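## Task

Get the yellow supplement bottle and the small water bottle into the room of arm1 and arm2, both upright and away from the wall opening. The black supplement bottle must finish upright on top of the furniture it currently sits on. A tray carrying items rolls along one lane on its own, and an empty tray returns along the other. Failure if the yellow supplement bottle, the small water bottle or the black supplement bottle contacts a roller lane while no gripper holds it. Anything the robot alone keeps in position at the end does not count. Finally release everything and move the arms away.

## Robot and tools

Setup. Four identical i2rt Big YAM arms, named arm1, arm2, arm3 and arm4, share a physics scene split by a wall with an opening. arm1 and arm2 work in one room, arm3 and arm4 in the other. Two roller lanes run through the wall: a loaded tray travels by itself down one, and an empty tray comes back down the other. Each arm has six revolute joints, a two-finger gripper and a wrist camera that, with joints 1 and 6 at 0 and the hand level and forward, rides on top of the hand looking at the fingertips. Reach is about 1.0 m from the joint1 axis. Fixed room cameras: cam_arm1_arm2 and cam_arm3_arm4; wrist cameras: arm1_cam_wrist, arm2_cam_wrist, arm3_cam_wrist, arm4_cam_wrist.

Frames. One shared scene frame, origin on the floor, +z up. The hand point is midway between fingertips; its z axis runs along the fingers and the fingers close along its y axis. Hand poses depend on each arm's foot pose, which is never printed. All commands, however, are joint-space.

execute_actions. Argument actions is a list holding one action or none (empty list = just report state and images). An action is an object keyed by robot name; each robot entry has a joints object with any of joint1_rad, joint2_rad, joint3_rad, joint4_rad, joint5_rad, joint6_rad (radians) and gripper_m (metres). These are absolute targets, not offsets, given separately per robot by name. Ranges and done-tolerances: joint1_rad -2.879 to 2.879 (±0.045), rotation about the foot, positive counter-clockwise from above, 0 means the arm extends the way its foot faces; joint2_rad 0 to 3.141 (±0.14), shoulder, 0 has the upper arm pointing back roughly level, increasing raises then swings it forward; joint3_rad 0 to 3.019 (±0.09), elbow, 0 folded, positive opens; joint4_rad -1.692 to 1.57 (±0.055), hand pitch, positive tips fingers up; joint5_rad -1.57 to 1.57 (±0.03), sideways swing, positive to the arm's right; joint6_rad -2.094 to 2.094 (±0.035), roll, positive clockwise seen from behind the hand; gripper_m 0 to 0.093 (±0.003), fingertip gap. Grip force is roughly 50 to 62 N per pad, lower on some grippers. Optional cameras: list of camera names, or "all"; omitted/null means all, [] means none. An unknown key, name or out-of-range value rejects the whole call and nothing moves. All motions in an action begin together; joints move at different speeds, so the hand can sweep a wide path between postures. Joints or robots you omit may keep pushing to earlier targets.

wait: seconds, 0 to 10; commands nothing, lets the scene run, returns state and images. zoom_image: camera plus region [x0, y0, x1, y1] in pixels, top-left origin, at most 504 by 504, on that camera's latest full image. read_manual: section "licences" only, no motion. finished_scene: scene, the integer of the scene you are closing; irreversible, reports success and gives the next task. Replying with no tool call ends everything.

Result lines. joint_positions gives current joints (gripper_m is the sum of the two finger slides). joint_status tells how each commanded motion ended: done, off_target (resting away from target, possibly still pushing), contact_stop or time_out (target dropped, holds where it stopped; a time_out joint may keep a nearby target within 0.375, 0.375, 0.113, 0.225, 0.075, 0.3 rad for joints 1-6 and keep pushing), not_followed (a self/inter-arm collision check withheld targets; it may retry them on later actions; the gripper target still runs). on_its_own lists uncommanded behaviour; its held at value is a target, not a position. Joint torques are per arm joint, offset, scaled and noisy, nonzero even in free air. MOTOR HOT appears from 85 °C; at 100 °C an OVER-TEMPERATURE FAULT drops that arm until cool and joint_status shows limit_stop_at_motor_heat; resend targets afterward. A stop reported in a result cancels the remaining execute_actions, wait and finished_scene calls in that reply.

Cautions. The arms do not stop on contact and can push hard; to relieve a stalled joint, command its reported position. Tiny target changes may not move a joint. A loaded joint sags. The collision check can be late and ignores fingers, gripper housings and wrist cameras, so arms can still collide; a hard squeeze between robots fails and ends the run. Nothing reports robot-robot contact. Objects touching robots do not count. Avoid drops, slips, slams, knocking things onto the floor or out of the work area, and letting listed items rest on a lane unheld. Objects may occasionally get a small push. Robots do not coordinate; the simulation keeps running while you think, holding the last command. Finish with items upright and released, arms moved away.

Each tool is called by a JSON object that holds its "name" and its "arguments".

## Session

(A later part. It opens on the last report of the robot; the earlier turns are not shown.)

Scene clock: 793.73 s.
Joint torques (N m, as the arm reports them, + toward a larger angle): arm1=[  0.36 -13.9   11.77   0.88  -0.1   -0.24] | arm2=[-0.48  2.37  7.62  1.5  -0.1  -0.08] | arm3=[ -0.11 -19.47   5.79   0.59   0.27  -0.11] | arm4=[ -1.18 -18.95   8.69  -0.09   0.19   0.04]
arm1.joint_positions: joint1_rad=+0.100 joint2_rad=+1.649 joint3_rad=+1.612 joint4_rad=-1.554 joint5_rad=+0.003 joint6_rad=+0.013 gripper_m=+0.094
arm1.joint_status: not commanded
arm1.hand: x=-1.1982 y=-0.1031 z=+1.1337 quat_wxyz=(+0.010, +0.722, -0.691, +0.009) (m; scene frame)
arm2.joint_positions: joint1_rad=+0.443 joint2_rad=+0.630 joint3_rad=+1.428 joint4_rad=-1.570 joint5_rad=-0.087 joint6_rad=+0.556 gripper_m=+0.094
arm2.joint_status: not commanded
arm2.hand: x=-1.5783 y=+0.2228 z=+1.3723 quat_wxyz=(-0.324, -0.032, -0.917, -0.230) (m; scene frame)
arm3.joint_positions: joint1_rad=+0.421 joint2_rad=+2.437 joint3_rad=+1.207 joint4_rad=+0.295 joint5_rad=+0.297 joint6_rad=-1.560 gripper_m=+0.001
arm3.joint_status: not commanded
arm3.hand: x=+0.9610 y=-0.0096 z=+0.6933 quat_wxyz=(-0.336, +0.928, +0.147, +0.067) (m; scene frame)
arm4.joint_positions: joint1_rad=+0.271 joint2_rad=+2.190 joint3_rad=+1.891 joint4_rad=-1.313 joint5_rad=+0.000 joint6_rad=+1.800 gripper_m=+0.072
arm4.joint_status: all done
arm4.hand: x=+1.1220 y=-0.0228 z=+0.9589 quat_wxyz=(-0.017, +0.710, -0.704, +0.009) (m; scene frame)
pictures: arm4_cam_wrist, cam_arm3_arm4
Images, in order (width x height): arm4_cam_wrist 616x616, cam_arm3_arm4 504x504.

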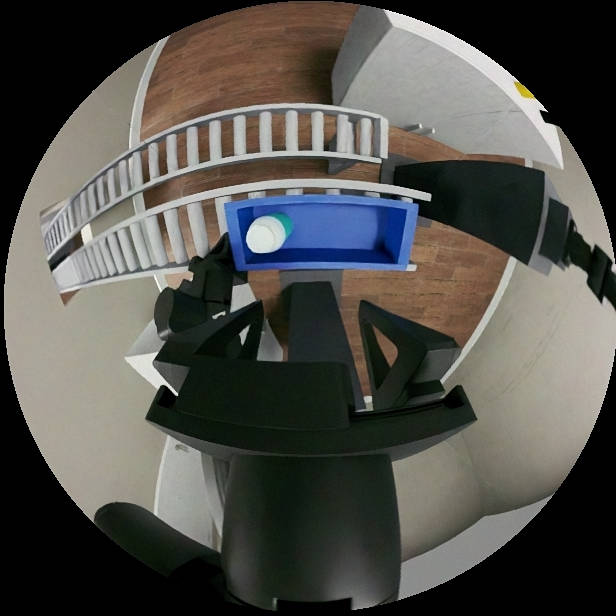

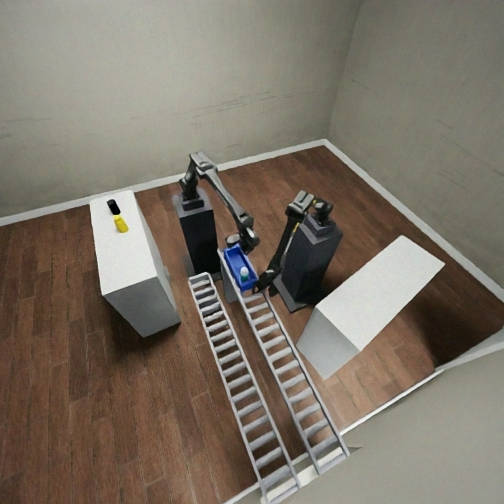

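{"name": "execute_actions", "arguments": {"actions": [{"arm4": {"joints": {"joint1_rad": -1.538, "joint2_rad": 1.81, "joint3_rad": 1.345, "joint4_rad": -1.082, "joint5_rad": 0, "joint6_rad": -0.01, "gripper_m": 0.093}}}], "cameras": ["arm4_cam_wrist", "cam_arm3_arm4"]}}

{"name": "zoom_image", "arguments": {"camera": "arm4_cam_wrist", "region": [220, 170, 420, 330]}}

Scene clock: 817.47 s.
Joint torques (N m, as the arm reports them, + toward a larger angle): arm1=[  0.36 -13.84  11.77   0.92  -0.1   -0.23] | arm2=[-0.76  2.5   7.66  1.5  -0.06 -0.02] | arm3=[ -1.47 -19.08   5.73   0.57   0.24  -0.13] | arm4=[  0.3  -15.11   7.23   0.85   0.    -0.19]
arm1.joint_positions: joint1_rad=+0.100 joint2_rad=+1.649 joint3_rad=+1.612 joint4_rad=-1.554 joint5_rad=+0.003 joint6_rad=+0.013 gripper_m=+0.094
arm1.joint_status: not commanded
arm1.hand: x=-1.1982 y=-0.1031 z=+1.1337 quat_wxyz=(+0.010, +0.722, -0.691, +0.009) (m; scene frame)
arm2.joint_positions: joint1_rad=+0.443 joint2_rad=+0.630 joint3_rad=+1.428 joint4_rad=-1.570 joint5_rad=-0.087 joint6_rad=+0.556 gripper_m=+0.094
arm2.joint_status: not commanded
arm2.hand: x=-1.5783 y=+0.2228 z=+1.3723 quat_wxyz=(-0.324, -0.032, -0.917, -0.230) (m; scene frame)
arm3.joint_positions: joint1_rad=+0.421 joint2_rad=+2.437 joint3_rad=+1.207 joint4_rad=+0.295 joint5_rad=+0.298 joint6_rad=-1.560 gripper_m=+0.001
arm3.joint_status: not commanded
arm3.hand: x=+0.9611 y=-0.0096 z=+0.6933 quat_wxyz=(-0.336, +0.928, +0.147, +0.067) (m; scene frame)
arm4.joint_positions: joint1_rad=-1.543 joint2_rad=+1.814 joint3_rad=+1.350 joint4_rad=-1.089 joint5_rad=+0.001 joint6_rad=+0.001 gripper_m=+0.093
arm4.joint_status: all done
arm4.hand: x=+1.7599 y=+0.6546 z=+0.9817 quat_wxyz=(-0.006, +0.704, -0.710, -0.008) (m; scene frame)
pictures: arm4_cam_wrist, cam_arm3_arm4
Images, in order (width x height): arm4_cam_wrist 616x616, cam_arm3_arm4 504x504.

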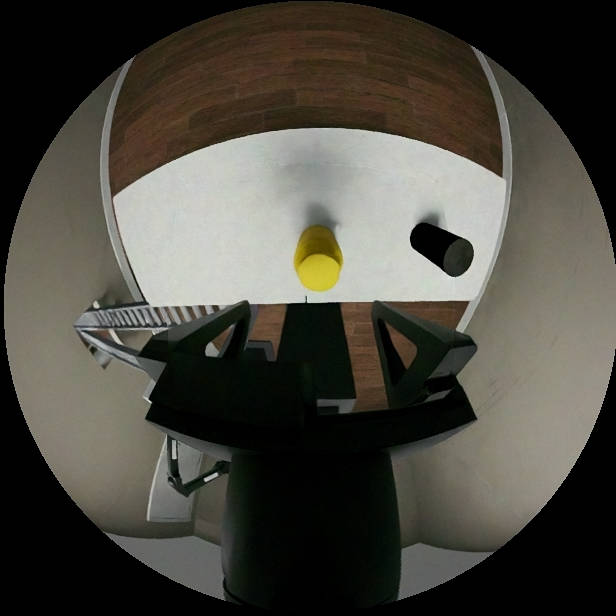

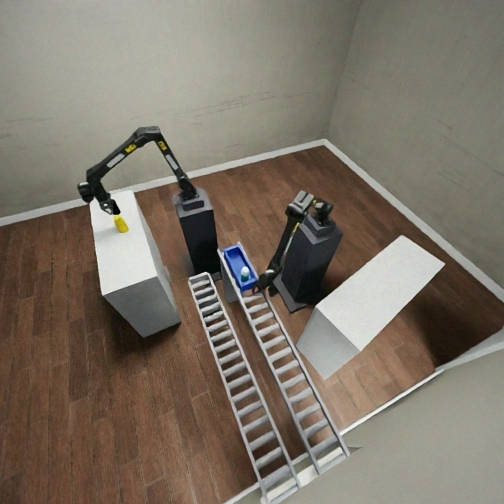

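Region (220, 170, 420, 330) of arm4_cam_wrist's 616x616 image, scaled by 2.520, with more detail than that image has; it fills the top 403 rows of this view, and the rest is white.

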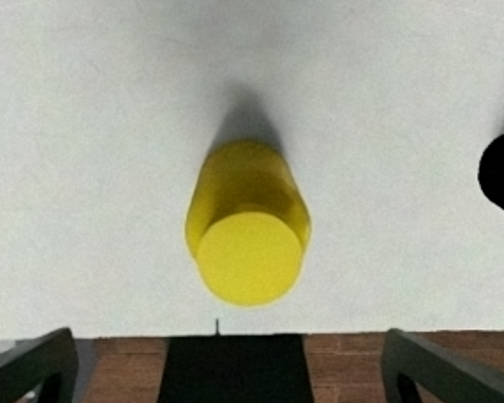

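{"name": "execute_actions", "arguments": {"actions": []}}

Scene clock: 841.53 s.
Joint torques (N m, as the arm reports them, + toward a larger angle): arm1=[  0.45 -13.9   11.8    0.91  -0.1   -0.23] | arm2=[-0.17  2.47  7.69  1.62 -0.08 -0.05] | arm3=[ -0.93 -19.15   5.67   0.89   0.22  -0.15] | arm4=[  0.57 -14.57   7.5    0.61   0.01  -0.26]
arm1.joint_positions: joint1_rad=+0.100 joint2_rad=+1.649 joint3_rad=+1.612 joint4_rad=-1.554 joint5_rad=+0.003 joint6_rad=+0.013 gripper_m=+0.094
arm1.joint_status: not commanded
arm1.hand: x=-1.1982 y=-0.1031 z=+1.1337 quat_wxyz=(+0.010, +0.722, -0.691, +0.009) (m; scene frame)
arm2.joint_positions: joint1_rad=+0.443 joint2_rad=+0.630 joint3_rad=+1.428 joint4_rad=-1.570 joint5_rad=-0.087 joint6_rad=+0.556 gripper_m=+0.094
arm2.joint_status: not commanded
arm2.hand: x=-1.5783 y=+0.2228 z=+1.3723 quat_wxyz=(-0.324, -0.032, -0.917, -0.230) (m; scene frame)
arm3.joint_positions: joint1_rad=+0.421 joint2_rad=+2.437 joint3_rad=+1.207 joint4_rad=+0.295 joint5_rad=+0.298 joint6_rad=-1.560 gripper_m=+0.001
arm3.joint_status: not commanded
arm3.hand: x=+0.9611 y=-0.0096 z=+0.6933 quat_wxyz=(-0.336, +0.928, +0.147, +0.067) (m; scene frame)
arm4.joint_positions: joint1_rad=-1.543 joint2_rad=+1.814 joint3_rad=+1.350 joint4_rad=-1.089 joint5_rad=+0.001 joint6_rad=+0.001 gripper_m=+0.093
arm4.joint_status: all done
arm4.hand: x=+1.7599 y=+0.6546 z=+0.9817 quat_wxyz=(-0.006, +0.705, -0.710, -0.008) (m; scene frame)
pictures: arm1_cam_wrist, arm2_cam_wrist, arm3_cam_wrist, arm4_cam_wrist, cam_arm1_arm2, cam_arm3_arm4
Images, in order (width x height): arm1_cam_wrist 616x616, arm2_cam_wrist 616x616, arm3_cam_wrist 616x616, arm4_cam_wrist 616x616, cam_arm1_arm2 504x504, cam_arm3_arm4 504x504.

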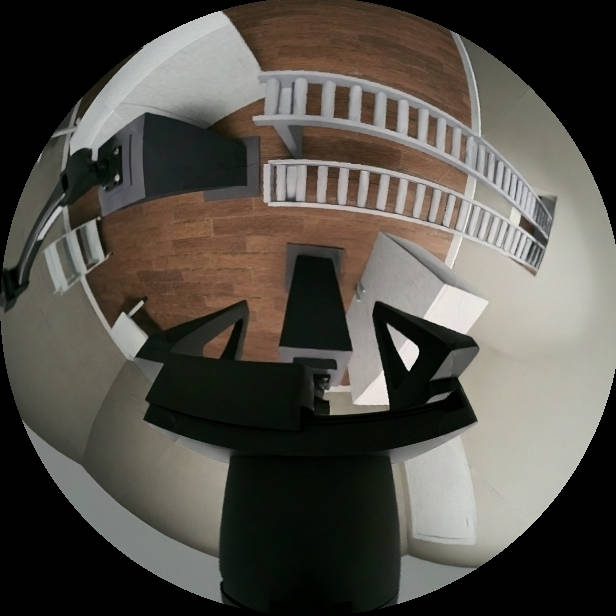

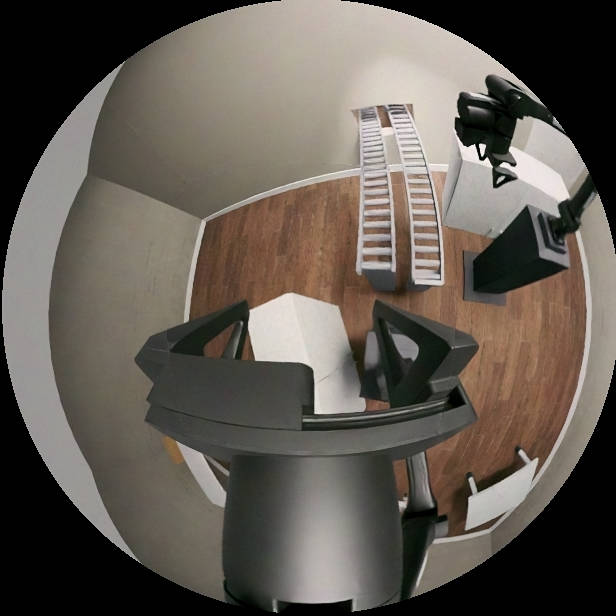

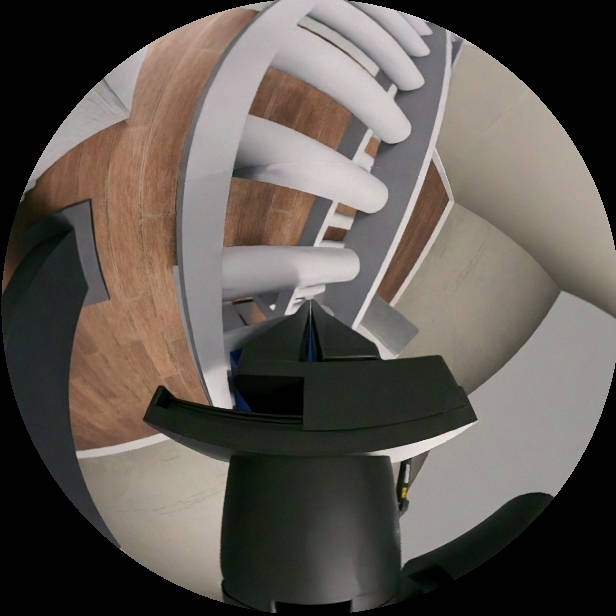

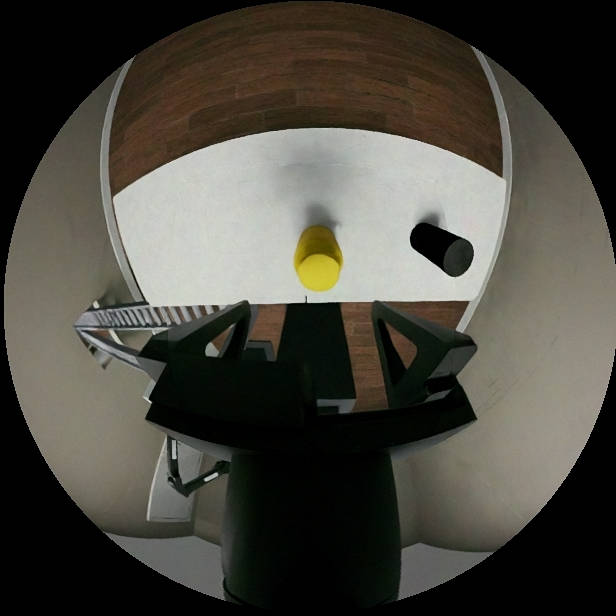

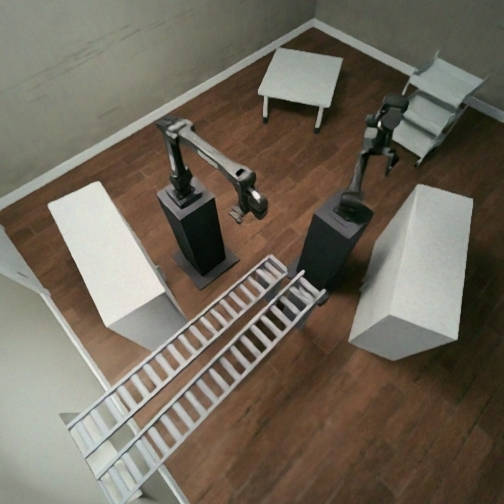

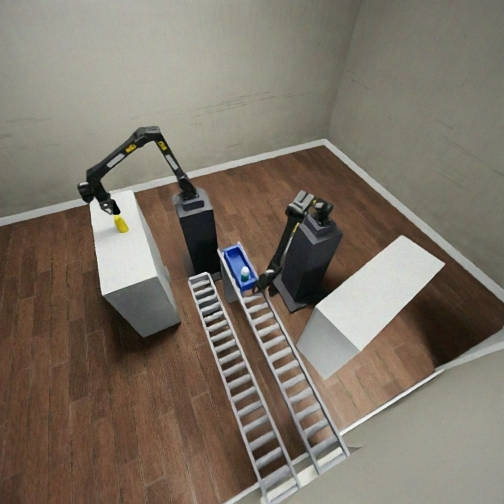

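{"name": "execute_actions", "arguments": {"actions": [{"arm4":{"joints":{"joint1_rad":-1.558,"joint2_rad":1.92,"joint3_rad":1.275,"joint4_rad":-0.915}}}], "cameras": ["arm4_cam_wrist"]}}

Scene clock: 861.67 s.
Joint torques (N m, as the arm reports them, + toward a larger angle): arm1=[  0.43 -13.94  11.75   0.9   -0.09  -0.23] | arm2=[-1.38  1.21  7.74  1.57 -0.11 -0.03] | arm3=[ -1.66 -20.01   5.82   0.46   0.27  -0.13] | arm4=[ -0.42 -15.38   7.46   1.05   0.04  -0.16]
arm1.joint_positions: joint1_rad=+0.100 joint2_rad=+1.649 joint3_rad=+1.612 joint4_rad=-1.554 joint5_rad=+0.003 joint6_rad=+0.013 gripper_m=+0.094
arm1.joint_status: not commanded
arm1.hand: x=-1.1982 y=-0.1031 z=+1.1337 quat_wxyz=(+0.010, +0.722, -0.691, +0.009) (m; scene frame)
arm2.joint_positions: joint1_rad=+0.443 joint2_rad=+0.630 joint3_rad=+1.428 joint4_rad=-1.570 joint5_rad=-0.087 joint6_rad=+0.556 gripper_m=+0.094
arm2.joint_status: not commanded
arm2.hand: x=-1.5783 y=+0.2228 z=+1.3723 quat_wxyz=(-0.324, -0.032, -0.917, -0.230) (m; scene frame)
arm3.joint_positions: joint1_rad=+0.421 joint2_rad=+2.437 joint3_rad=+1.207 joint4_rad=+0.295 joint5_rad=+0.298 joint6_rad=-1.560 gripper_m=+0.001
arm3.joint_status: not commanded
arm3.hand: x=+0.9611 y=-0.0096 z=+0.6933 quat_wxyz=(-0.336, +0.928, +0.147, +0.067) (m; scene frame)
arm4.joint_positions: joint1_rad=-1.553 joint2_rad=+1.926 joint3_rad=+1.266 joint4_rad=-0.933 joint5_rad=+0.001 joint6_rad=+0.001 gripper_m=+0.093
arm4.joint_status: all done
arm4.hand: x=+1.7645 y=+0.6437 z=+0.8989 quat_wxyz=(+0.008, +0.701, -0.713, +0.006) (m; scene frame)
pictures: arm4_cam_wrist
Images, in order (width x height): arm4_cam_wrist 616x616.

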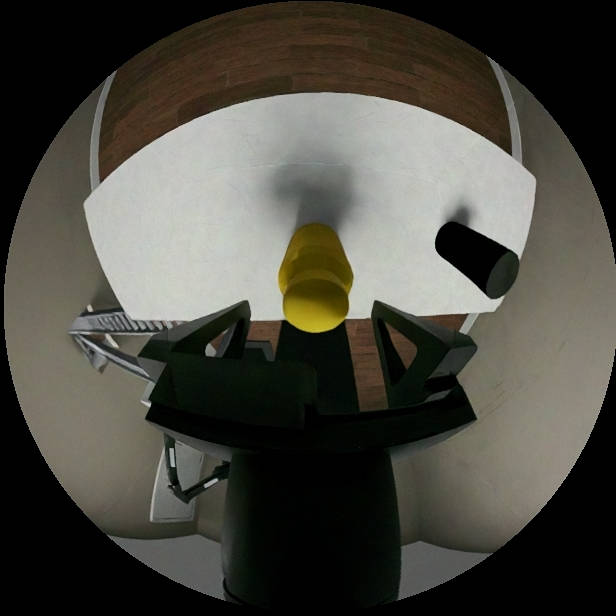

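{"name": "execute_actions", "arguments": {"actions": [{"arm4":{"joints":{"joint1_rad":-1.56,"joint2_rad":1.988,"joint3_rad":1.243,"joint4_rad":-0.795}}}], "cameras": ["arm4_cam_wrist"]}}

Scene clock: 869.73 s.
Joint torques (N m, as the arm reports them, + toward a larger angle): arm1=[  0.43 -14.02  11.76   0.93  -0.1   -0.22] | arm2=[-0.73  1.87  7.48  1.66 -0.07 -0.03] | arm3=[ -0.36 -19.52   5.64   0.58   0.2   -0.14] | arm4=[  0.03 -14.51   6.29   0.9    0.01  -0.16]
arm1.joint_positions: joint1_rad=+0.100 joint2_rad=+1.649 joint3_rad=+1.612 joint4_rad=-1.554 joint5_rad=+0.003 joint6_rad=+0.013 gripper_m=+0.094
arm1.joint_status: not commanded
arm1.hand: x=-1.1982 y=-0.1031 z=+1.1337 quat_wxyz=(+0.010, +0.722, -0.691, +0.009) (m; scene frame)
arm2.joint_positions: joint1_rad=+0.443 joint2_rad=+0.630 joint3_rad=+1.428 joint4_rad=-1.570 joint5_rad=-0.087 joint6_rad=+0.556 gripper_m=+0.094
arm2.joint_status: not commanded
arm2.hand: x=-1.5783 y=+0.2228 z=+1.3723 quat_wxyz=(-0.324, -0.032, -0.917, -0.230) (m; scene frame)
arm3.joint_positions: joint1_rad=+0.421 joint2_rad=+2.437 joint3_rad=+1.207 joint4_rad=+0.295 joint5_rad=+0.298 joint6_rad=-1.560 gripper_m=+0.001
arm3.joint_status: not commanded
arm3.hand: x=+0.9611 y=-0.0096 z=+0.6933 quat_wxyz=(-0.336, +0.928, +0.147, +0.067) (m; scene frame)
arm4.joint_positions: joint1_rad=-1.553 joint2_rad=+1.979 joint3_rad=+1.242 joint4_rad=-0.813 joint5_rad=+0.001 joint6_rad=+0.001 gripper_m=+0.093
arm4.joint_status: all done
arm4.hand: x=+1.7645 y=+0.6523 z=+0.8652 quat_wxyz=(-0.007, +0.701, -0.713, -0.009) (m; scene frame)
pictures: arm4_cam_wrist
Images, in order (width x height): arm4_cam_wrist 616x616.

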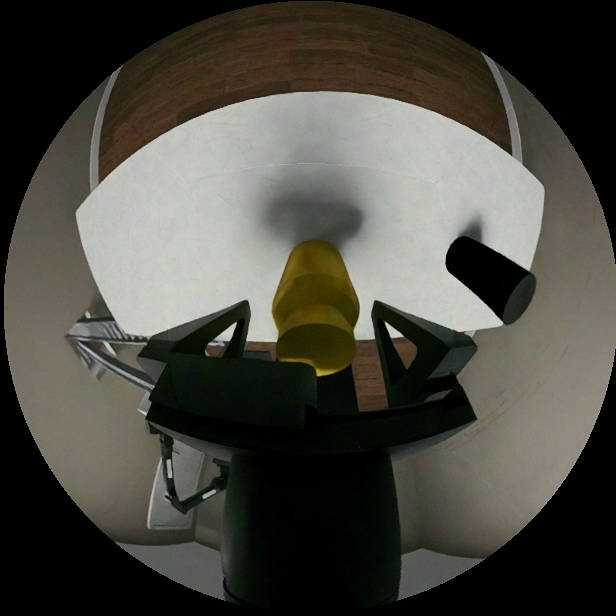

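{"name": "execute_actions", "arguments": {"actions": [{"arm4":{"joints":{"joint2_rad":2.005,"joint3_rad":1.228}}}], "cameras": ["arm4_cam_wrist"]}}

Scene clock: 874.03 s.
Joint torques (N m, as the arm reports them, + toward a larger angle): arm1=[  0.31 -13.96  11.76   0.92  -0.1   -0.23] | arm2=[-0.35  2.52  7.6   1.61 -0.12 -0.04] | arm3=[ -0.64 -19.29   5.85   0.67   0.26  -0.18] | arm4=[ -0.42 -13.51   6.16   1.2    0.03  -0.15]
arm1.joint_positions: joint1_rad=+0.100 joint2_rad=+1.649 joint3_rad=+1.612 joint4_rad=-1.554 joint5_rad=+0.003 joint6_rad=+0.013 gripper_m=+0.094
arm1.joint_status: not commanded
arm1.hand: x=-1.1982 y=-0.1031 z=+1.1337 quat_wxyz=(+0.010, +0.722, -0.691, +0.009) (m; scene frame)
arm2.joint_positions: joint1_rad=+0.443 joint2_rad=+0.630 joint3_rad=+1.428 joint4_rad=-1.570 joint5_rad=-0.087 joint6_rad=+0.556 gripper_m=+0.094
arm2.joint_status: not commanded
arm2.hand: x=-1.5783 y=+0.2228 z=+1.3723 quat_wxyz=(-0.324, -0.032, -0.917, -0.230) (m; scene frame)
arm3.joint_positions: joint1_rad=+0.421 joint2_rad=+2.437 joint3_rad=+1.207 joint4_rad=+0.295 joint5_rad=+0.298 joint6_rad=-1.560 gripper_m=+0.001
arm3.joint_status: not commanded
arm3.hand: x=+0.9611 y=-0.0096 z=+0.6933 quat_wxyz=(-0.336, +0.928, +0.147, +0.067) (m; scene frame)
arm4.joint_positions: joint1_rad=-1.553 joint2_rad=+1.985 joint3_rad=+1.230 joint4_rad=-0.812 joint5_rad=+0.001 joint6_rad=+0.001 gripper_m=+0.093
arm4.joint_status: all done
arm4.hand: x=+1.7644 y=+0.6457 z=+0.8589 quat_wxyz=(-0.001, +0.701, -0.713, -0.003) (m; scene frame)
pictures: arm4_cam_wrist
Images, in order (width x height): arm4_cam_wrist 616x616.

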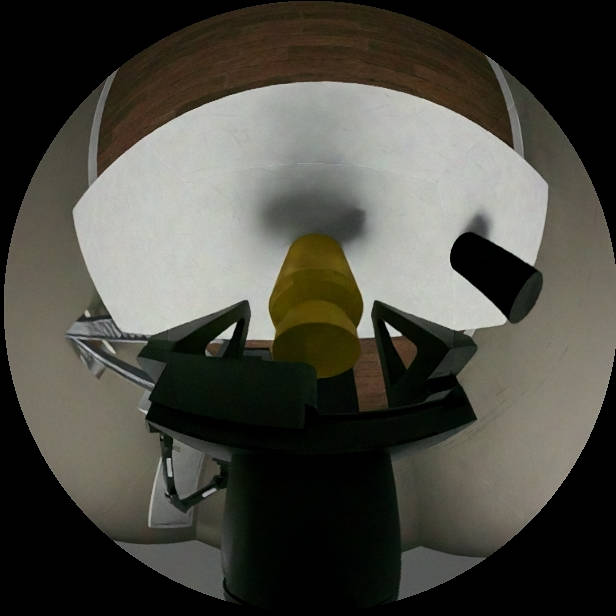

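{"name": "execute_actions", "arguments": {"actions": [{"arm4":{"joints":{"joint1_rad":-1.565,"joint2_rad":2.028,"joint4_rad":-0.772}}}], "cameras": ["arm4_cam_wrist"]}}

Scene clock: 880.60 s.
Joint torques (N m, as the arm reports them, + toward a larger angle): arm1=[  0.36 -14.13  11.77   0.95  -0.1   -0.23] | arm2=[-0.45  2.49  7.64  1.62 -0.11 -0.01] | arm3=[ -0.5  -19.06   5.77   0.62   0.25  -0.15] | arm4=[ -0.11 -14.03   5.74   1.04  -0.01  -0.18]
arm1.joint_positions: joint1_rad=+0.100 joint2_rad=+1.649 joint3_rad=+1.612 joint4_rad=-1.554 joint5_rad=+0.003 joint6_rad=+0.013 gripper_m=+0.094
arm1.joint_status: not commanded
arm1.hand: x=-1.1982 y=-0.1031 z=+1.1337 quat_wxyz=(+0.010, +0.722, -0.691, +0.009) (m; scene frame)
arm2.joint_positions: joint1_rad=+0.443 joint2_rad=+0.630 joint3_rad=+1.428 joint4_rad=-1.570 joint5_rad=-0.087 joint6_rad=+0.556 gripper_m=+0.094
arm2.joint_status: not commanded
arm2.hand: x=-1.5783 y=+0.2228 z=+1.3723 quat_wxyz=(-0.324, -0.032, -0.917, -0.230) (m; scene frame)
arm3.joint_positions: joint1_rad=+0.421 joint2_rad=+2.437 joint3_rad=+1.207 joint4_rad=+0.295 joint5_rad=+0.298 joint6_rad=-1.560 gripper_m=+0.001
arm3.joint_status: not commanded
arm3.hand: x=+0.9611 y=-0.0096 z=+0.6933 quat_wxyz=(-0.336, +0.928, +0.147, +0.067) (m; scene frame)
arm4.joint_positions: joint1_rad=-1.558 joint2_rad=+2.012 joint3_rad=+1.230 joint4_rad=-0.790 joint5_rad=+0.001 joint6_rad=+0.001 gripper_m=+0.093
arm4.joint_status: all done
arm4.hand: x=+1.7673 y=+0.6458 z=+0.8457 quat_wxyz=(+0.000, +0.699, -0.715, -0.001) (m; scene frame)
pictures: arm4_cam_wrist
Images, in order (width x height): arm4_cam_wrist 616x616.

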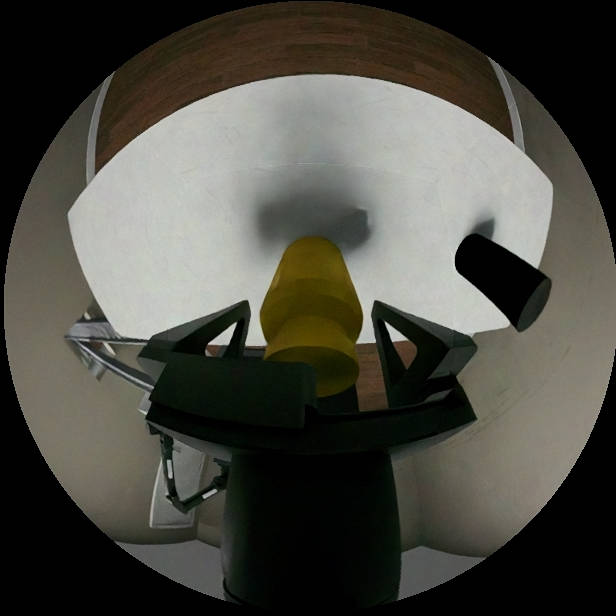

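{"name": "execute_actions", "arguments": {"actions": [{"arm4":{"joints":{"gripper_m":0.04}}}], "cameras": ["arm4_cam_wrist"]}}

Scene clock: 884.30 s.
Joint torques (N m, as the arm reports them, + toward a larger angle): arm1=[  0.41 -13.91  11.77   0.95  -0.1   -0.23] | arm2=[-0.81  2.27  7.64  1.64 -0.08 -0.07] | arm3=[ -0.89 -18.95   5.75   0.95   0.26  -0.1 ] | arm4=[ -0.2  -13.92   5.97   1.39   0.03  -0.19]
arm1.joint_positions: joint1_rad=+0.100 joint2_rad=+1.649 joint3_rad=+1.612 joint4_rad=-1.554 joint5_rad=+0.003 joint6_rad=+0.013 gripper_m=+0.094
arm1.joint_status: not commanded
arm1.hand: x=-1.1982 y=-0.1031 z=+1.1337 quat_wxyz=(+0.010, +0.722, -0.691, +0.009) (m; scene frame)
arm2.joint_positions: joint1_rad=+0.443 joint2_rad=+0.630 joint3_rad=+1.428 joint4_rad=-1.570 joint5_rad=-0.087 joint6_rad=+0.556 gripper_m=+0.094
arm2.joint_status: not commanded
arm2.hand: x=-1.5783 y=+0.2228 z=+1.3723 quat_wxyz=(-0.324, -0.032, -0.917, -0.230) (m; scene frame)
arm3.joint_positions: joint1_rad=+0.421 joint2_rad=+2.437 joint3_rad=+1.207 joint4_rad=+0.295 joint5_rad=+0.298 joint6_rad=-1.560 gripper_m=+0.001
arm3.joint_status: not commanded
arm3.hand: x=+0.9611 y=-0.0096 z=+0.6933 quat_wxyz=(-0.336, +0.928, +0.147, +0.067) (m; scene frame)
arm4.joint_positions: joint1_rad=-1.558 joint2_rad=+2.012 joint3_rad=+1.230 joint4_rad=-0.789 joint5_rad=+0.001 joint6_rad=+0.000 gripper_m=+0.065
arm4.joint_status: gripper_m off_target (ended at +0.065, target +0.040)
arm4.hand: x=+1.7672 y=+0.6460 z=+0.8457 quat_wxyz=(+0.000, +0.699, -0.715, -0.002) (m; scene frame)
pictures: arm4_cam_wrist
Images, in order (width x height): arm4_cam_wrist 616x616.

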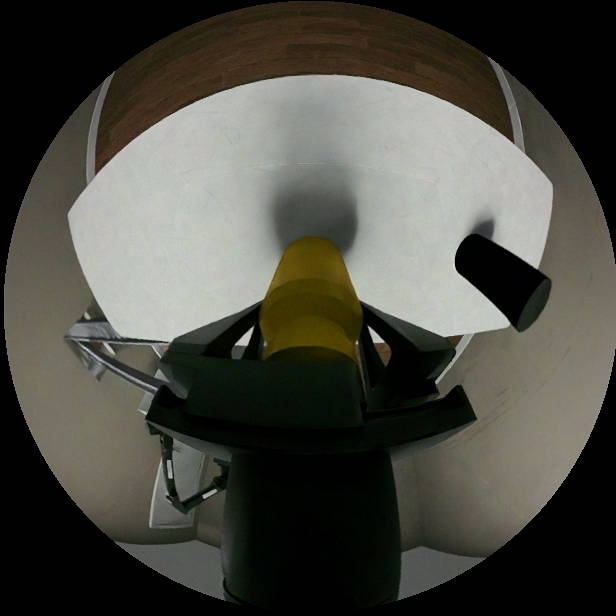

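{"name": "execute_actions", "arguments": {"actions": [{"arm4":{"joints":{"joint2_rad":1.85,"joint3_rad":1.40,"joint4_rad":-1.11,"gripper_m":0.04}}}], "cameras": ["arm4_cam_wrist"]}}

Scene clock: 890.37 s.
Joint torques (N m, as the arm reports them, + toward a larger angle): arm1=[  0.35 -13.84  11.76   0.91  -0.1   -0.23] | arm2=[-0.67  2.89  7.74  1.67 -0.06 -0.06] | arm3=[ -1.24 -19.38   5.67   0.63   0.27  -0.15] | arm4=[ -1.05 -15.23   8.68   0.01  -0.03  -0.12]
arm1.joint_positions: joint1_rad=+0.100 joint2_rad=+1.649 joint3_rad=+1.612 joint4_rad=-1.554 joint5_rad=+0.003 joint6_rad=+0.013 gripper_m=+0.094
arm1.joint_status: not commanded
arm1.hand: x=-1.1982 y=-0.1031 z=+1.1337 quat_wxyz=(+0.010, +0.722, -0.691, +0.009) (m; scene frame)
arm2.joint_positions: joint1_rad=+0.443 joint2_rad=+0.630 joint3_rad=+1.428 joint4_rad=-1.570 joint5_rad=-0.087 joint6_rad=+0.556 gripper_m=+0.094
arm2.joint_status: not commanded
arm2.hand: x=-1.5783 y=+0.2228 z=+1.3723 quat_wxyz=(-0.324, -0.032, -0.917, -0.230) (m; scene frame)
arm3.joint_positions: joint1_rad=+0.421 joint2_rad=+2.437 joint3_rad=+1.207 joint4_rad=+0.295 joint5_rad=+0.298 joint6_rad=-1.560 gripper_m=+0.001
arm3.joint_status: not commanded
arm3.hand: x=+0.9611 y=-0.0096 z=+0.6933 quat_wxyz=(-0.336, +0.928, +0.147, +0.067) (m; scene frame)
arm4.joint_positions: joint1_rad=-1.558 joint2_rad=+1.849 joint3_rad=+1.382 joint4_rad=-1.094 joint5_rad=+0.001 joint6_rad=+0.000 gripper_m=+0.065
arm4.joint_status: gripper_m off_target (ended at +0.065, target +0.040); the others done
arm4.hand: x=+1.7680 y=+0.6642 z=+0.9747 quat_wxyz=(-0.003, +0.699, -0.715, -0.005) (m; scene frame)
pictures: arm4_cam_wrist
Images, in order (width x height): arm4_cam_wrist 616x616.

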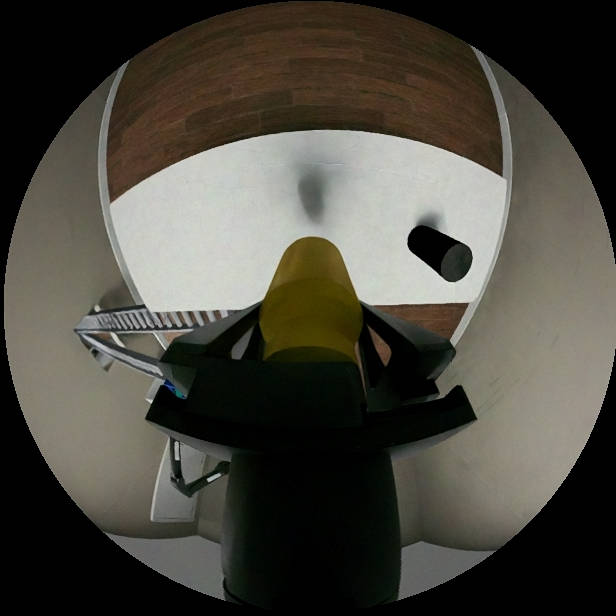

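{"name": "execute_actions", "arguments": {"actions": [{"arm4":{"joints":{"joint1_rad":0.293,"joint2_rad":2.09,"joint3_rad":1.712,"joint4_rad":-1.287,"joint6_rad":1.83,"gripper_m":0.04}}}], "cameras": ["arm4_cam_wrist","cam_arm3_arm4"]}}

Scene clock: 955.13 s.
Joint torques (N m, as the arm reports them, + toward a larger angle): arm1=[  0.35 -13.9   11.76   0.87  -0.1   -0.23] | arm2=[-1.12  2.53  7.74  1.71 -0.07  0.  ] | arm3=[ -0.53 -19.12   5.75   0.68   0.29  -0.1 ] | arm4=[ -1.04 -20.4    8.4   -0.37   0.2    0.03]
arm1.joint_positions: joint1_rad=+0.100 joint2_rad=+1.649 joint3_rad=+1.612 joint4_rad=-1.554 joint5_rad=+0.003 joint6_rad=+0.013 gripper_m=+0.094
arm1.joint_status: not commanded
arm1.hand: x=-1.1982 y=-0.1031 z=+1.1337 quat_wxyz=(+0.010, +0.722, -0.691, +0.009) (m; scene frame)
arm2.joint_positions: joint1_rad=+0.443 joint2_rad=+0.630 joint3_rad=+1.428 joint4_rad=-1.570 joint5_rad=-0.087 joint6_rad=+0.556 gripper_m=+0.094
arm2.joint_status: not commanded
arm2.hand: x=-1.5783 y=+0.2228 z=+1.3723 quat_wxyz=(-0.324, -0.032, -0.917, -0.230) (m; scene frame)
arm3.joint_positions: joint1_rad=+0.421 joint2_rad=+2.437 joint3_rad=+1.207 joint4_rad=+0.295 joint5_rad=+0.298 joint6_rad=-1.560 gripper_m=+0.001
arm3.joint_status: not commanded
arm3.hand: x=+0.9611 y=-0.0096 z=+0.6933 quat_wxyz=(-0.336, +0.928, +0.147, +0.067) (m; scene frame)
arm4.joint_positions: joint1_rad=+0.295 joint2_rad=+2.113 joint3_rad=+1.697 joint4_rad=-1.269 joint5_rad=-0.002 joint6_rad=+1.819 gripper_m=+0.065
arm4.joint_status: gripper_m off_target (ended at +0.065, target +0.040); the others done
arm4.hand: x=+1.1791 y=-0.0236 z=+0.9385 quat_wxyz=(-0.048, +0.710, -0.702, +0.028) (m; scene frame)
pictures: arm4_cam_wrist, cam_arm3_arm4
Images, in order (width x height): arm4_cam_wrist 616x616, cam_arm3_arm4 504x504.

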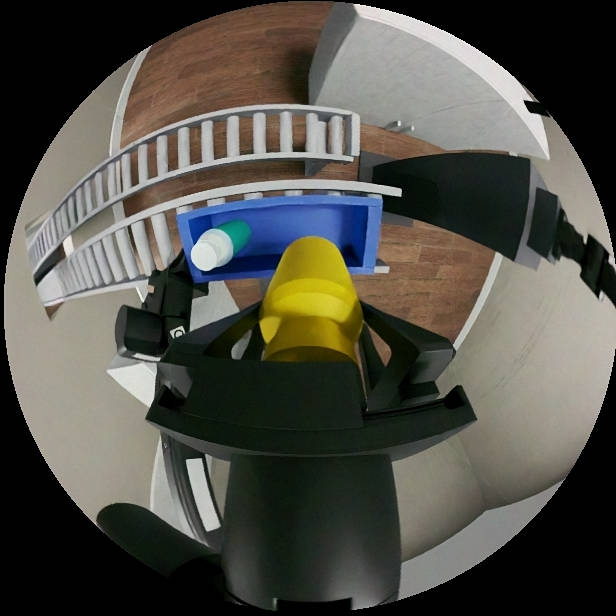

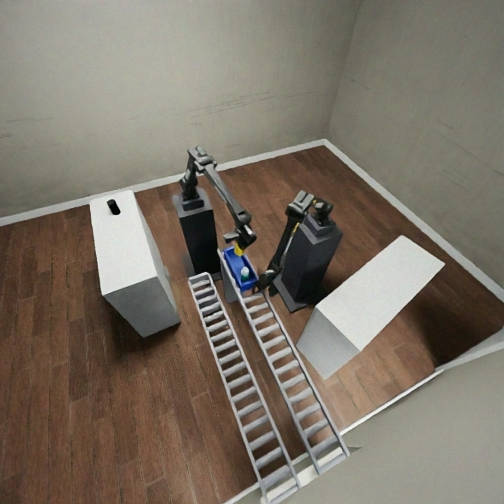

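{"name": "zoom_image", "arguments": {"camera": "arm4_cam_wrist", "region": [150, 160, 420, 330]}}

Region (150, 160, 420, 330) of arm4_cam_wrist's 616x616 image, scaled by 1.867, with more detail than that image has; it fills the top 317 rows of this view, and the rest is white.

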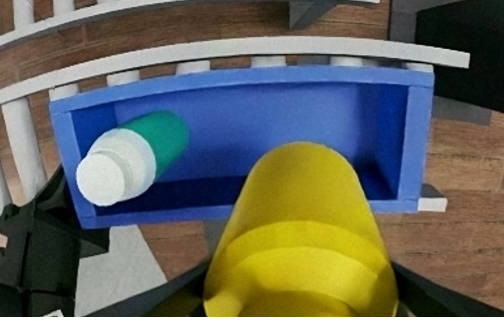

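{"name": "execute_actions", "arguments": {"actions": [{"arm4":{"joints":{"joint1_rad":0.278,"joint2_rad":2.24,"joint3_rad":1.728,"joint4_rad":-1.11,"joint6_rad":0.237,"gripper_m":0.04}}}], "cameras": ["arm4_cam_wrist","cam_arm3_arm4"]}}

Scene clock: 1015.57 s.
Joint torques (N m, as the arm reports them, + toward a larger angle): arm1=[  0.47 -13.84  11.78   0.91  -0.1   -0.23] | arm2=[-0.95  1.82  7.71  1.57 -0.1  -0.08] | arm3=[ -0.89 -19.4    5.65   0.64   0.24  -0.13] | arm4=[ -1.27 -20.97   8.99   0.8    0.15  -0.17]
arm1.joint_positions: joint1_rad=+0.100 joint2_rad=+1.649 joint3_rad=+1.612 joint4_rad=-1.554 joint5_rad=+0.003 joint6_rad=+0.013 gripper_m=+0.094
arm1.joint_status: not commanded
arm1.hand: x=-1.1982 y=-0.1031 z=+1.1337 quat_wxyz=(+0.010, +0.722, -0.691, +0.009) (m; scene frame)
arm2.joint_positions: joint1_rad=+0.443 joint2_rad=+0.630 joint3_rad=+1.428 joint4_rad=-1.570 joint5_rad=-0.087 joint6_rad=+0.556 gripper_m=+0.094
arm2.joint_status: not commanded
arm2.hand: x=-1.5783 y=+0.2228 z=+1.3723 quat_wxyz=(-0.324, -0.032, -0.917, -0.230) (m; scene frame)
arm3.joint_positions: joint1_rad=+0.421 joint2_rad=+2.437 joint3_rad=+1.207 joint4_rad=+0.295 joint5_rad=+0.298 joint6_rad=-1.560 gripper_m=+0.001
arm3.joint_status: not commanded
arm3.hand: x=+0.9611 y=-0.0096 z=+0.6933 quat_wxyz=(-0.336, +0.928, +0.147, +0.067) (m; scene frame)
arm4.joint_positions: joint1_rad=+0.283 joint2_rad=+2.260 joint3_rad=+1.697 joint4_rad=-1.124 joint5_rad=-0.002 joint6_rad=+0.248 gripper_m=+0.065
arm4.joint_status: gripper_m off_target (ended at +0.065, target +0.040); the others done
arm4.hand: x=+1.1645 y=-0.0195 z=+0.8490 quat_wxyz=(-0.015, +0.998, +0.000, +0.055) (m; scene frame)
pictures: arm4_cam_wrist, cam_arm3_arm4
Images, in order (width x height): arm4_cam_wrist 616x616, cam_arm3_arm4 504x504.

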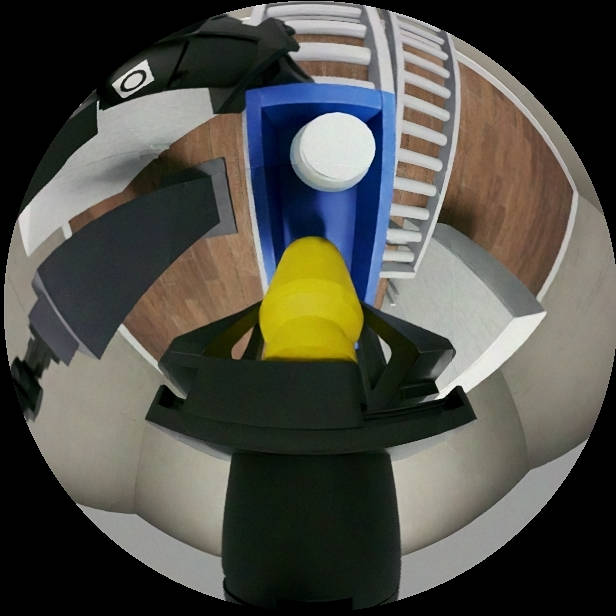

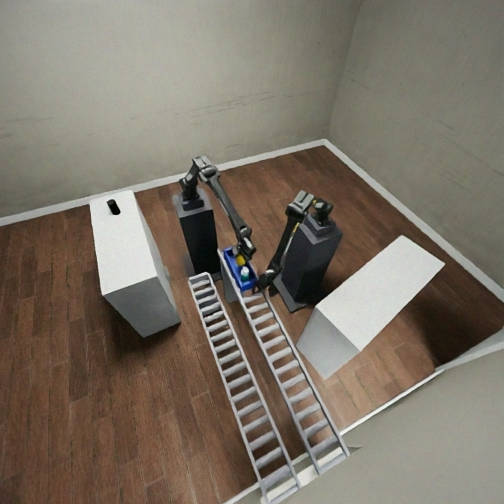

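{"name": "zoom_image", "arguments": {"camera": "arm4_cam_wrist", "region": [200, 60, 440, 330]}}

Region (200, 60, 440, 330) of arm4_cam_wrist's 616x616 image, scaled by 1.867, with more detail than that image has.

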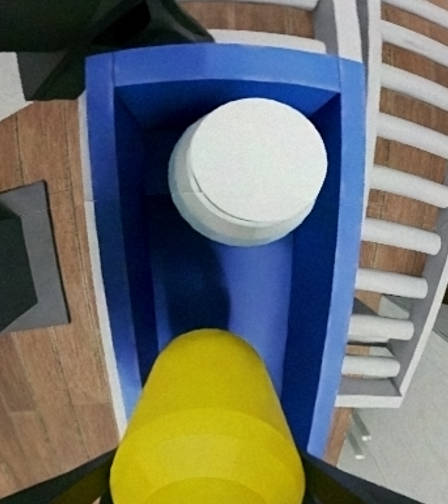

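{"name": "execute_actions", "arguments": {"actions": [{"arm4":{"joints":{"joint1_rad":0.264,"joint2_rad":2.338,"joint3_rad":1.742,"joint4_rad":-1.01,"joint6_rad":0.227,"gripper_m":0.04}}}], "cameras": ["arm4_cam_wrist","cam_arm3_arm4"]}}

Scene clock: 1061.70 s.
Joint torques (N m, as the arm reports them, + toward a larger angle): arm1=[  0.32 -14.01  11.78   0.9   -0.1   -0.22] | arm2=[-0.17  2.65  7.83  1.45 -0.01 -0.07] | arm3=[ -0.37 -18.83   5.74   0.84   0.23  -0.13] | arm4=[ -1.47 -19.78   8.84   0.69   0.16  -0.21]
arm1.joint_positions: joint1_rad=+0.100 joint2_rad=+1.649 joint3_rad=+1.612 joint4_rad=-1.554 joint5_rad=+0.003 joint6_rad=+0.013 gripper_m=+0.094
arm1.joint_status: not commanded
arm1.hand: x=-1.1982 y=-0.1031 z=+1.1337 quat_wxyz=(+0.010, +0.722, -0.691, +0.009) (m; scene frame)
arm2.joint_positions: joint1_rad=+0.443 joint2_rad=+0.630 joint3_rad=+1.428 joint4_rad=-1.570 joint5_rad=-0.087 joint6_rad=+0.556 gripper_m=+0.094
arm2.joint_status: not commanded
arm2.hand: x=-1.5783 y=+0.2228 z=+1.3723 quat_wxyz=(-0.324, -0.032, -0.917, -0.230) (m; scene frame)
arm3.joint_positions: joint1_rad=+0.421 joint2_rad=+2.437 joint3_rad=+1.207 joint4_rad=+0.295 joint5_rad=+0.298 joint6_rad=-1.560 gripper_m=+0.001
arm3.joint_status: not commanded
arm3.hand: x=+0.9611 y=-0.0096 z=+0.6933 quat_wxyz=(-0.336, +0.928, +0.147, +0.067) (m; scene frame)
arm4.joint_positions: joint1_rad=+0.267 joint2_rad=+2.348 joint3_rad=+1.707 joint4_rad=-1.024 joint5_rad=-0.002 joint6_rad=+0.238 gripper_m=+0.065
arm4.joint_status: gripper_m off_target (ended at +0.065, target +0.040); the others done
arm4.hand: x=+1.1529 y=-0.0126 z=+0.7972 quat_wxyz=(-0.011, +0.999, -0.002, +0.044) (m; scene frame)
pictures: arm4_cam_wrist, cam_arm3_arm4
Images, in order (width x height): arm4_cam_wrist 616x616, cam_arm3_arm4 504x504.

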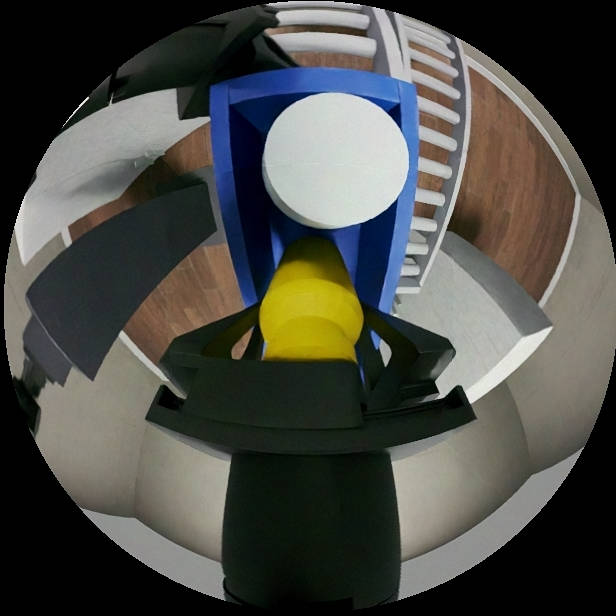

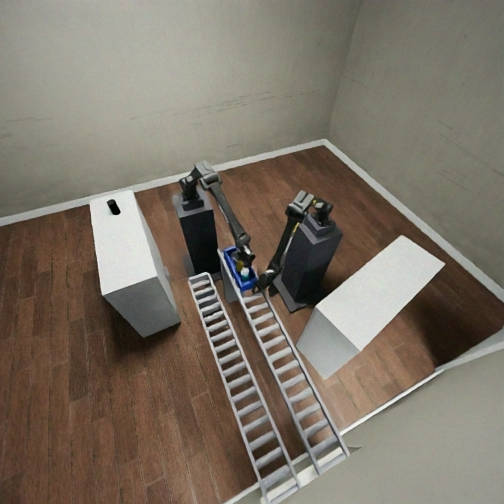

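{"name": "execute_actions", "arguments": {"actions": [{"arm4":{"joints":{"joint1_rad":0.251,"joint2_rad":2.385,"joint3_rad":1.878,"joint4_rad":-1.148,"joint6_rad":0.21,"gripper_m":0.04}}}], "cameras": ["arm4_cam_wrist"]}}

Scene clock: 1084.13 s.
Joint torques (N m, as the arm reports them, + toward a larger angle): arm1=[  0.46 -13.94  11.79   0.9   -0.09  -0.23] | arm2=[-0.44  1.95  7.72  1.43 -0.14 -0.05] | arm3=[ -1.21 -18.56   5.75   0.82   0.25  -0.11] | arm4=[ -0.08 -20.61   9.6   -0.3    0.13  -0.14]
arm1.joint_positions: joint1_rad=+0.100 joint2_rad=+1.649 joint3_rad=+1.612 joint4_rad=-1.554 joint5_rad=+0.003 joint6_rad=+0.013 gripper_m=+0.094
arm1.joint_status: not commanded
arm1.hand: x=-1.1982 y=-0.1031 z=+1.1337 quat_wxyz=(+0.010, +0.722, -0.691, +0.009) (m; scene frame)
arm2.joint_positions: joint1_rad=+0.443 joint2_rad=+0.630 joint3_rad=+1.428 joint4_rad=-1.570 joint5_rad=-0.087 joint6_rad=+0.556 gripper_m=+0.094
arm2.joint_status: not commanded
arm2.hand: x=-1.5783 y=+0.2228 z=+1.3723 quat_wxyz=(-0.324, -0.032, -0.917, -0.230) (m; scene frame)
arm3.joint_positions: joint1_rad=+0.421 joint2_rad=+2.437 joint3_rad=+1.207 joint4_rad=+0.295 joint5_rad=+0.298 joint6_rad=-1.560 gripper_m=+0.001
arm3.joint_status: not commanded
arm3.hand: x=+0.9611 y=-0.0096 z=+0.6933 quat_wxyz=(-0.336, +0.928, +0.147, +0.067) (m; scene frame)
arm4.joint_positions: joint1_rad=+0.255 joint2_rad=+2.384 joint3_rad=+1.837 joint4_rad=-1.131 joint5_rad=-0.002 joint6_rad=+0.221 gripper_m=+0.065
arm4.joint_status: gripper_m off_target (ended at +0.065, target +0.040); the others done
arm4.hand: x=+1.1274 y=-0.0109 z=+0.8155 quat_wxyz=(-0.012, +0.999, +0.000, +0.051) (m; scene frame)
pictures: arm4_cam_wrist
Images, in order (width x height): arm4_cam_wrist 616x616.

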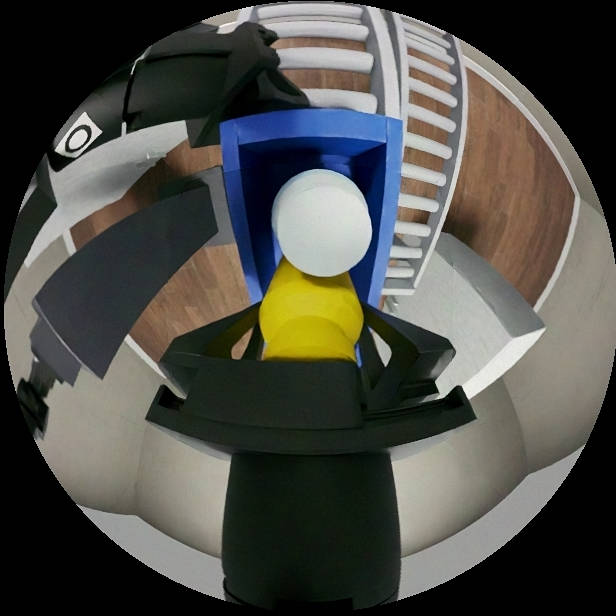

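{"name": "execute_actions", "arguments": {"actions": [{"arm4":{"joints":{"joint1_rad":0.242,"joint2_rad":2.485,"joint3_rad":2.05,"joint4_rad":-1.2,"joint6_rad":0.2,"gripper_m":0.04}}}], "cameras": ["arm4_cam_wrist","cam_arm3_arm4"]}}

Scene clock: 1091.10 s.
Joint torques (N m, as the arm reports them, + toward a larger angle): arm1=[  0.37 -13.99  11.76   0.89  -0.1   -0.23] | arm2=[-0.69  1.97  7.79  1.6  -0.09 -0.07] | arm3=[ -0.88 -19.19   5.78   0.6    0.3   -0.11] | arm4=[ -1.21 -21.9   11.06  -0.28   0.16  -0.19]
arm1.joint_positions: joint1_rad=+0.100 joint2_rad=+1.649 joint3_rad=+1.612 joint4_rad=-1.554 joint5_rad=+0.003 joint6_rad=+0.013 gripper_m=+0.094
arm1.joint_status: not commanded
arm1.hand: x=-1.1982 y=-0.1031 z=+1.1337 quat_wxyz=(+0.010, +0.722, -0.691, +0.009) (m; scene frame)
arm2.joint_positions: joint1_rad=+0.443 joint2_rad=+0.630 joint3_rad=+1.428 joint4_rad=-1.570 joint5_rad=-0.087 joint6_rad=+0.556 gripper_m=+0.094
arm2.joint_status: not commanded
arm2.hand: x=-1.5783 y=+0.2228 z=+1.3723 quat_wxyz=(-0.324, -0.032, -0.917, -0.230) (m; scene frame)
arm3.joint_positions: joint1_rad=+0.422 joint2_rad=+2.437 joint3_rad=+1.207 joint4_rad=+0.295 joint5_rad=+0.297 joint6_rad=-1.560 gripper_m=+0.001
arm3.joint_status: not commanded
arm3.hand: x=+0.9602 y=-0.0099 z=+0.6933 quat_wxyz=(-0.336, +0.928, +0.147, +0.067) (m; scene frame)
arm4.joint_positions: joint1_rad=+0.249 joint2_rad=+2.486 joint3_rad=+1.989 joint4_rad=-1.187 joint5_rad=-0.002 joint6_rad=+0.211 gripper_m=+0.065
arm4.joint_status: gripper_m off_target (ended at +0.065, target +0.040); the others done
arm4.hand: x=+1.0992 y=-0.0124 z=+0.7986 quat_wxyz=(-0.012, +0.998, +0.001, +0.054) (m; scene frame)
pictures: arm4_cam_wrist, cam_arm3_arm4
Images, in order (width x height): arm4_cam_wrist 616x616, cam_arm3_arm4 504x504.

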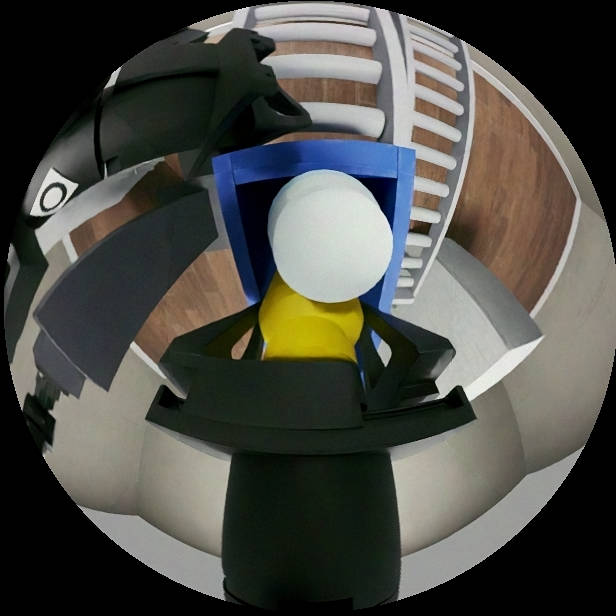

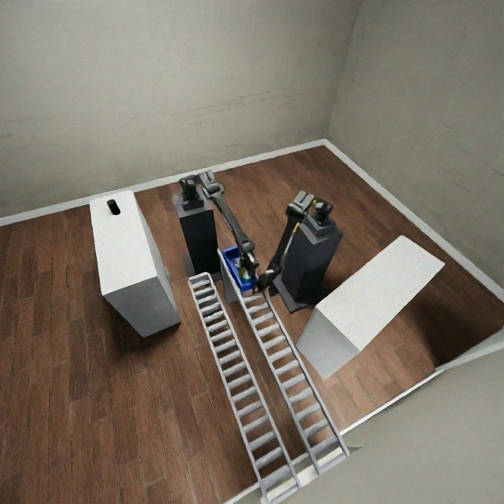

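{"name": "execute_actions", "arguments": {"actions": [{"arm4":{"joints":{"joint2_rad":2.512,"joint3_rad":2.02,"joint4_rad":-1.15,"gripper_m":0.04}}}], "cameras": ["arm4_cam_wrist"]}}

Scene clock: 1108.53 s.
Joint torques (N m, as the arm reports them, + toward a larger angle): arm1=[  0.54 -13.91  11.77   0.91  -0.1   -0.24] | arm2=[ 0.21  2.3   7.68  1.85 -0.07 -0.06] | arm3=[ -0.85 -19.3    5.65   0.65   0.28  -0.13] | arm4=[ -1.13 -20.44   9.32   1.08   0.16  -0.15]
arm1.joint_positions: joint1_rad=+0.100 joint2_rad=+1.649 joint3_rad=+1.612 joint4_rad=-1.554 joint5_rad=+0.003 joint6_rad=+0.013 gripper_m=+0.094
arm1.joint_status: not commanded
arm1.hand: x=-1.1982 y=-0.1031 z=+1.1337 quat_wxyz=(+0.010, +0.722, -0.691, +0.009) (m; scene frame)
arm2.joint_positions: joint1_rad=+0.443 joint2_rad=+0.630 joint3_rad=+1.428 joint4_rad=-1.570 joint5_rad=-0.087 joint6_rad=+0.556 gripper_m=+0.094
arm2.joint_status: not commanded
arm2.hand: x=-1.5783 y=+0.2228 z=+1.3723 quat_wxyz=(-0.324, -0.032, -0.917, -0.230) (m; scene frame)
arm3.joint_positions: joint1_rad=+0.423 joint2_rad=+2.437 joint3_rad=+1.207 joint4_rad=+0.295 joint5_rad=+0.297 joint6_rad=-1.560 gripper_m=+0.001
arm3.joint_status: not commanded
arm3.hand: x=+0.9598 y=-0.0100 z=+0.6933 quat_wxyz=(-0.336, +0.928, +0.148, +0.066) (m; scene frame)
arm4.joint_positions: joint1_rad=+0.249 joint2_rad=+2.501 joint3_rad=+1.989 joint4_rad=-1.171 joint5_rad=-0.002 joint6_rad=+0.211 gripper_m=+0.065
arm4.joint_status: gripper_m off_target (ended at +0.065, target +0.040); the others done
arm4.hand: x=+1.0991 y=-0.0124 z=+0.7885 quat_wxyz=(-0.012, +0.998, +0.001, +0.053) (m; scene frame)
pictures: arm4_cam_wrist
Images, in order (width x height): arm4_cam_wrist 616x616.

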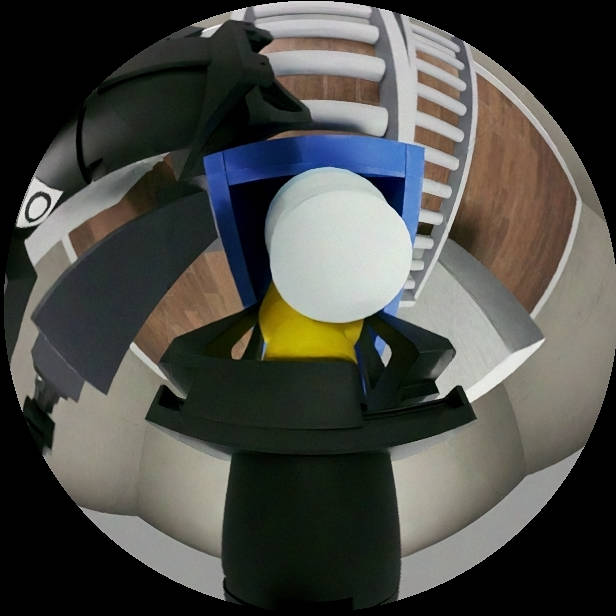

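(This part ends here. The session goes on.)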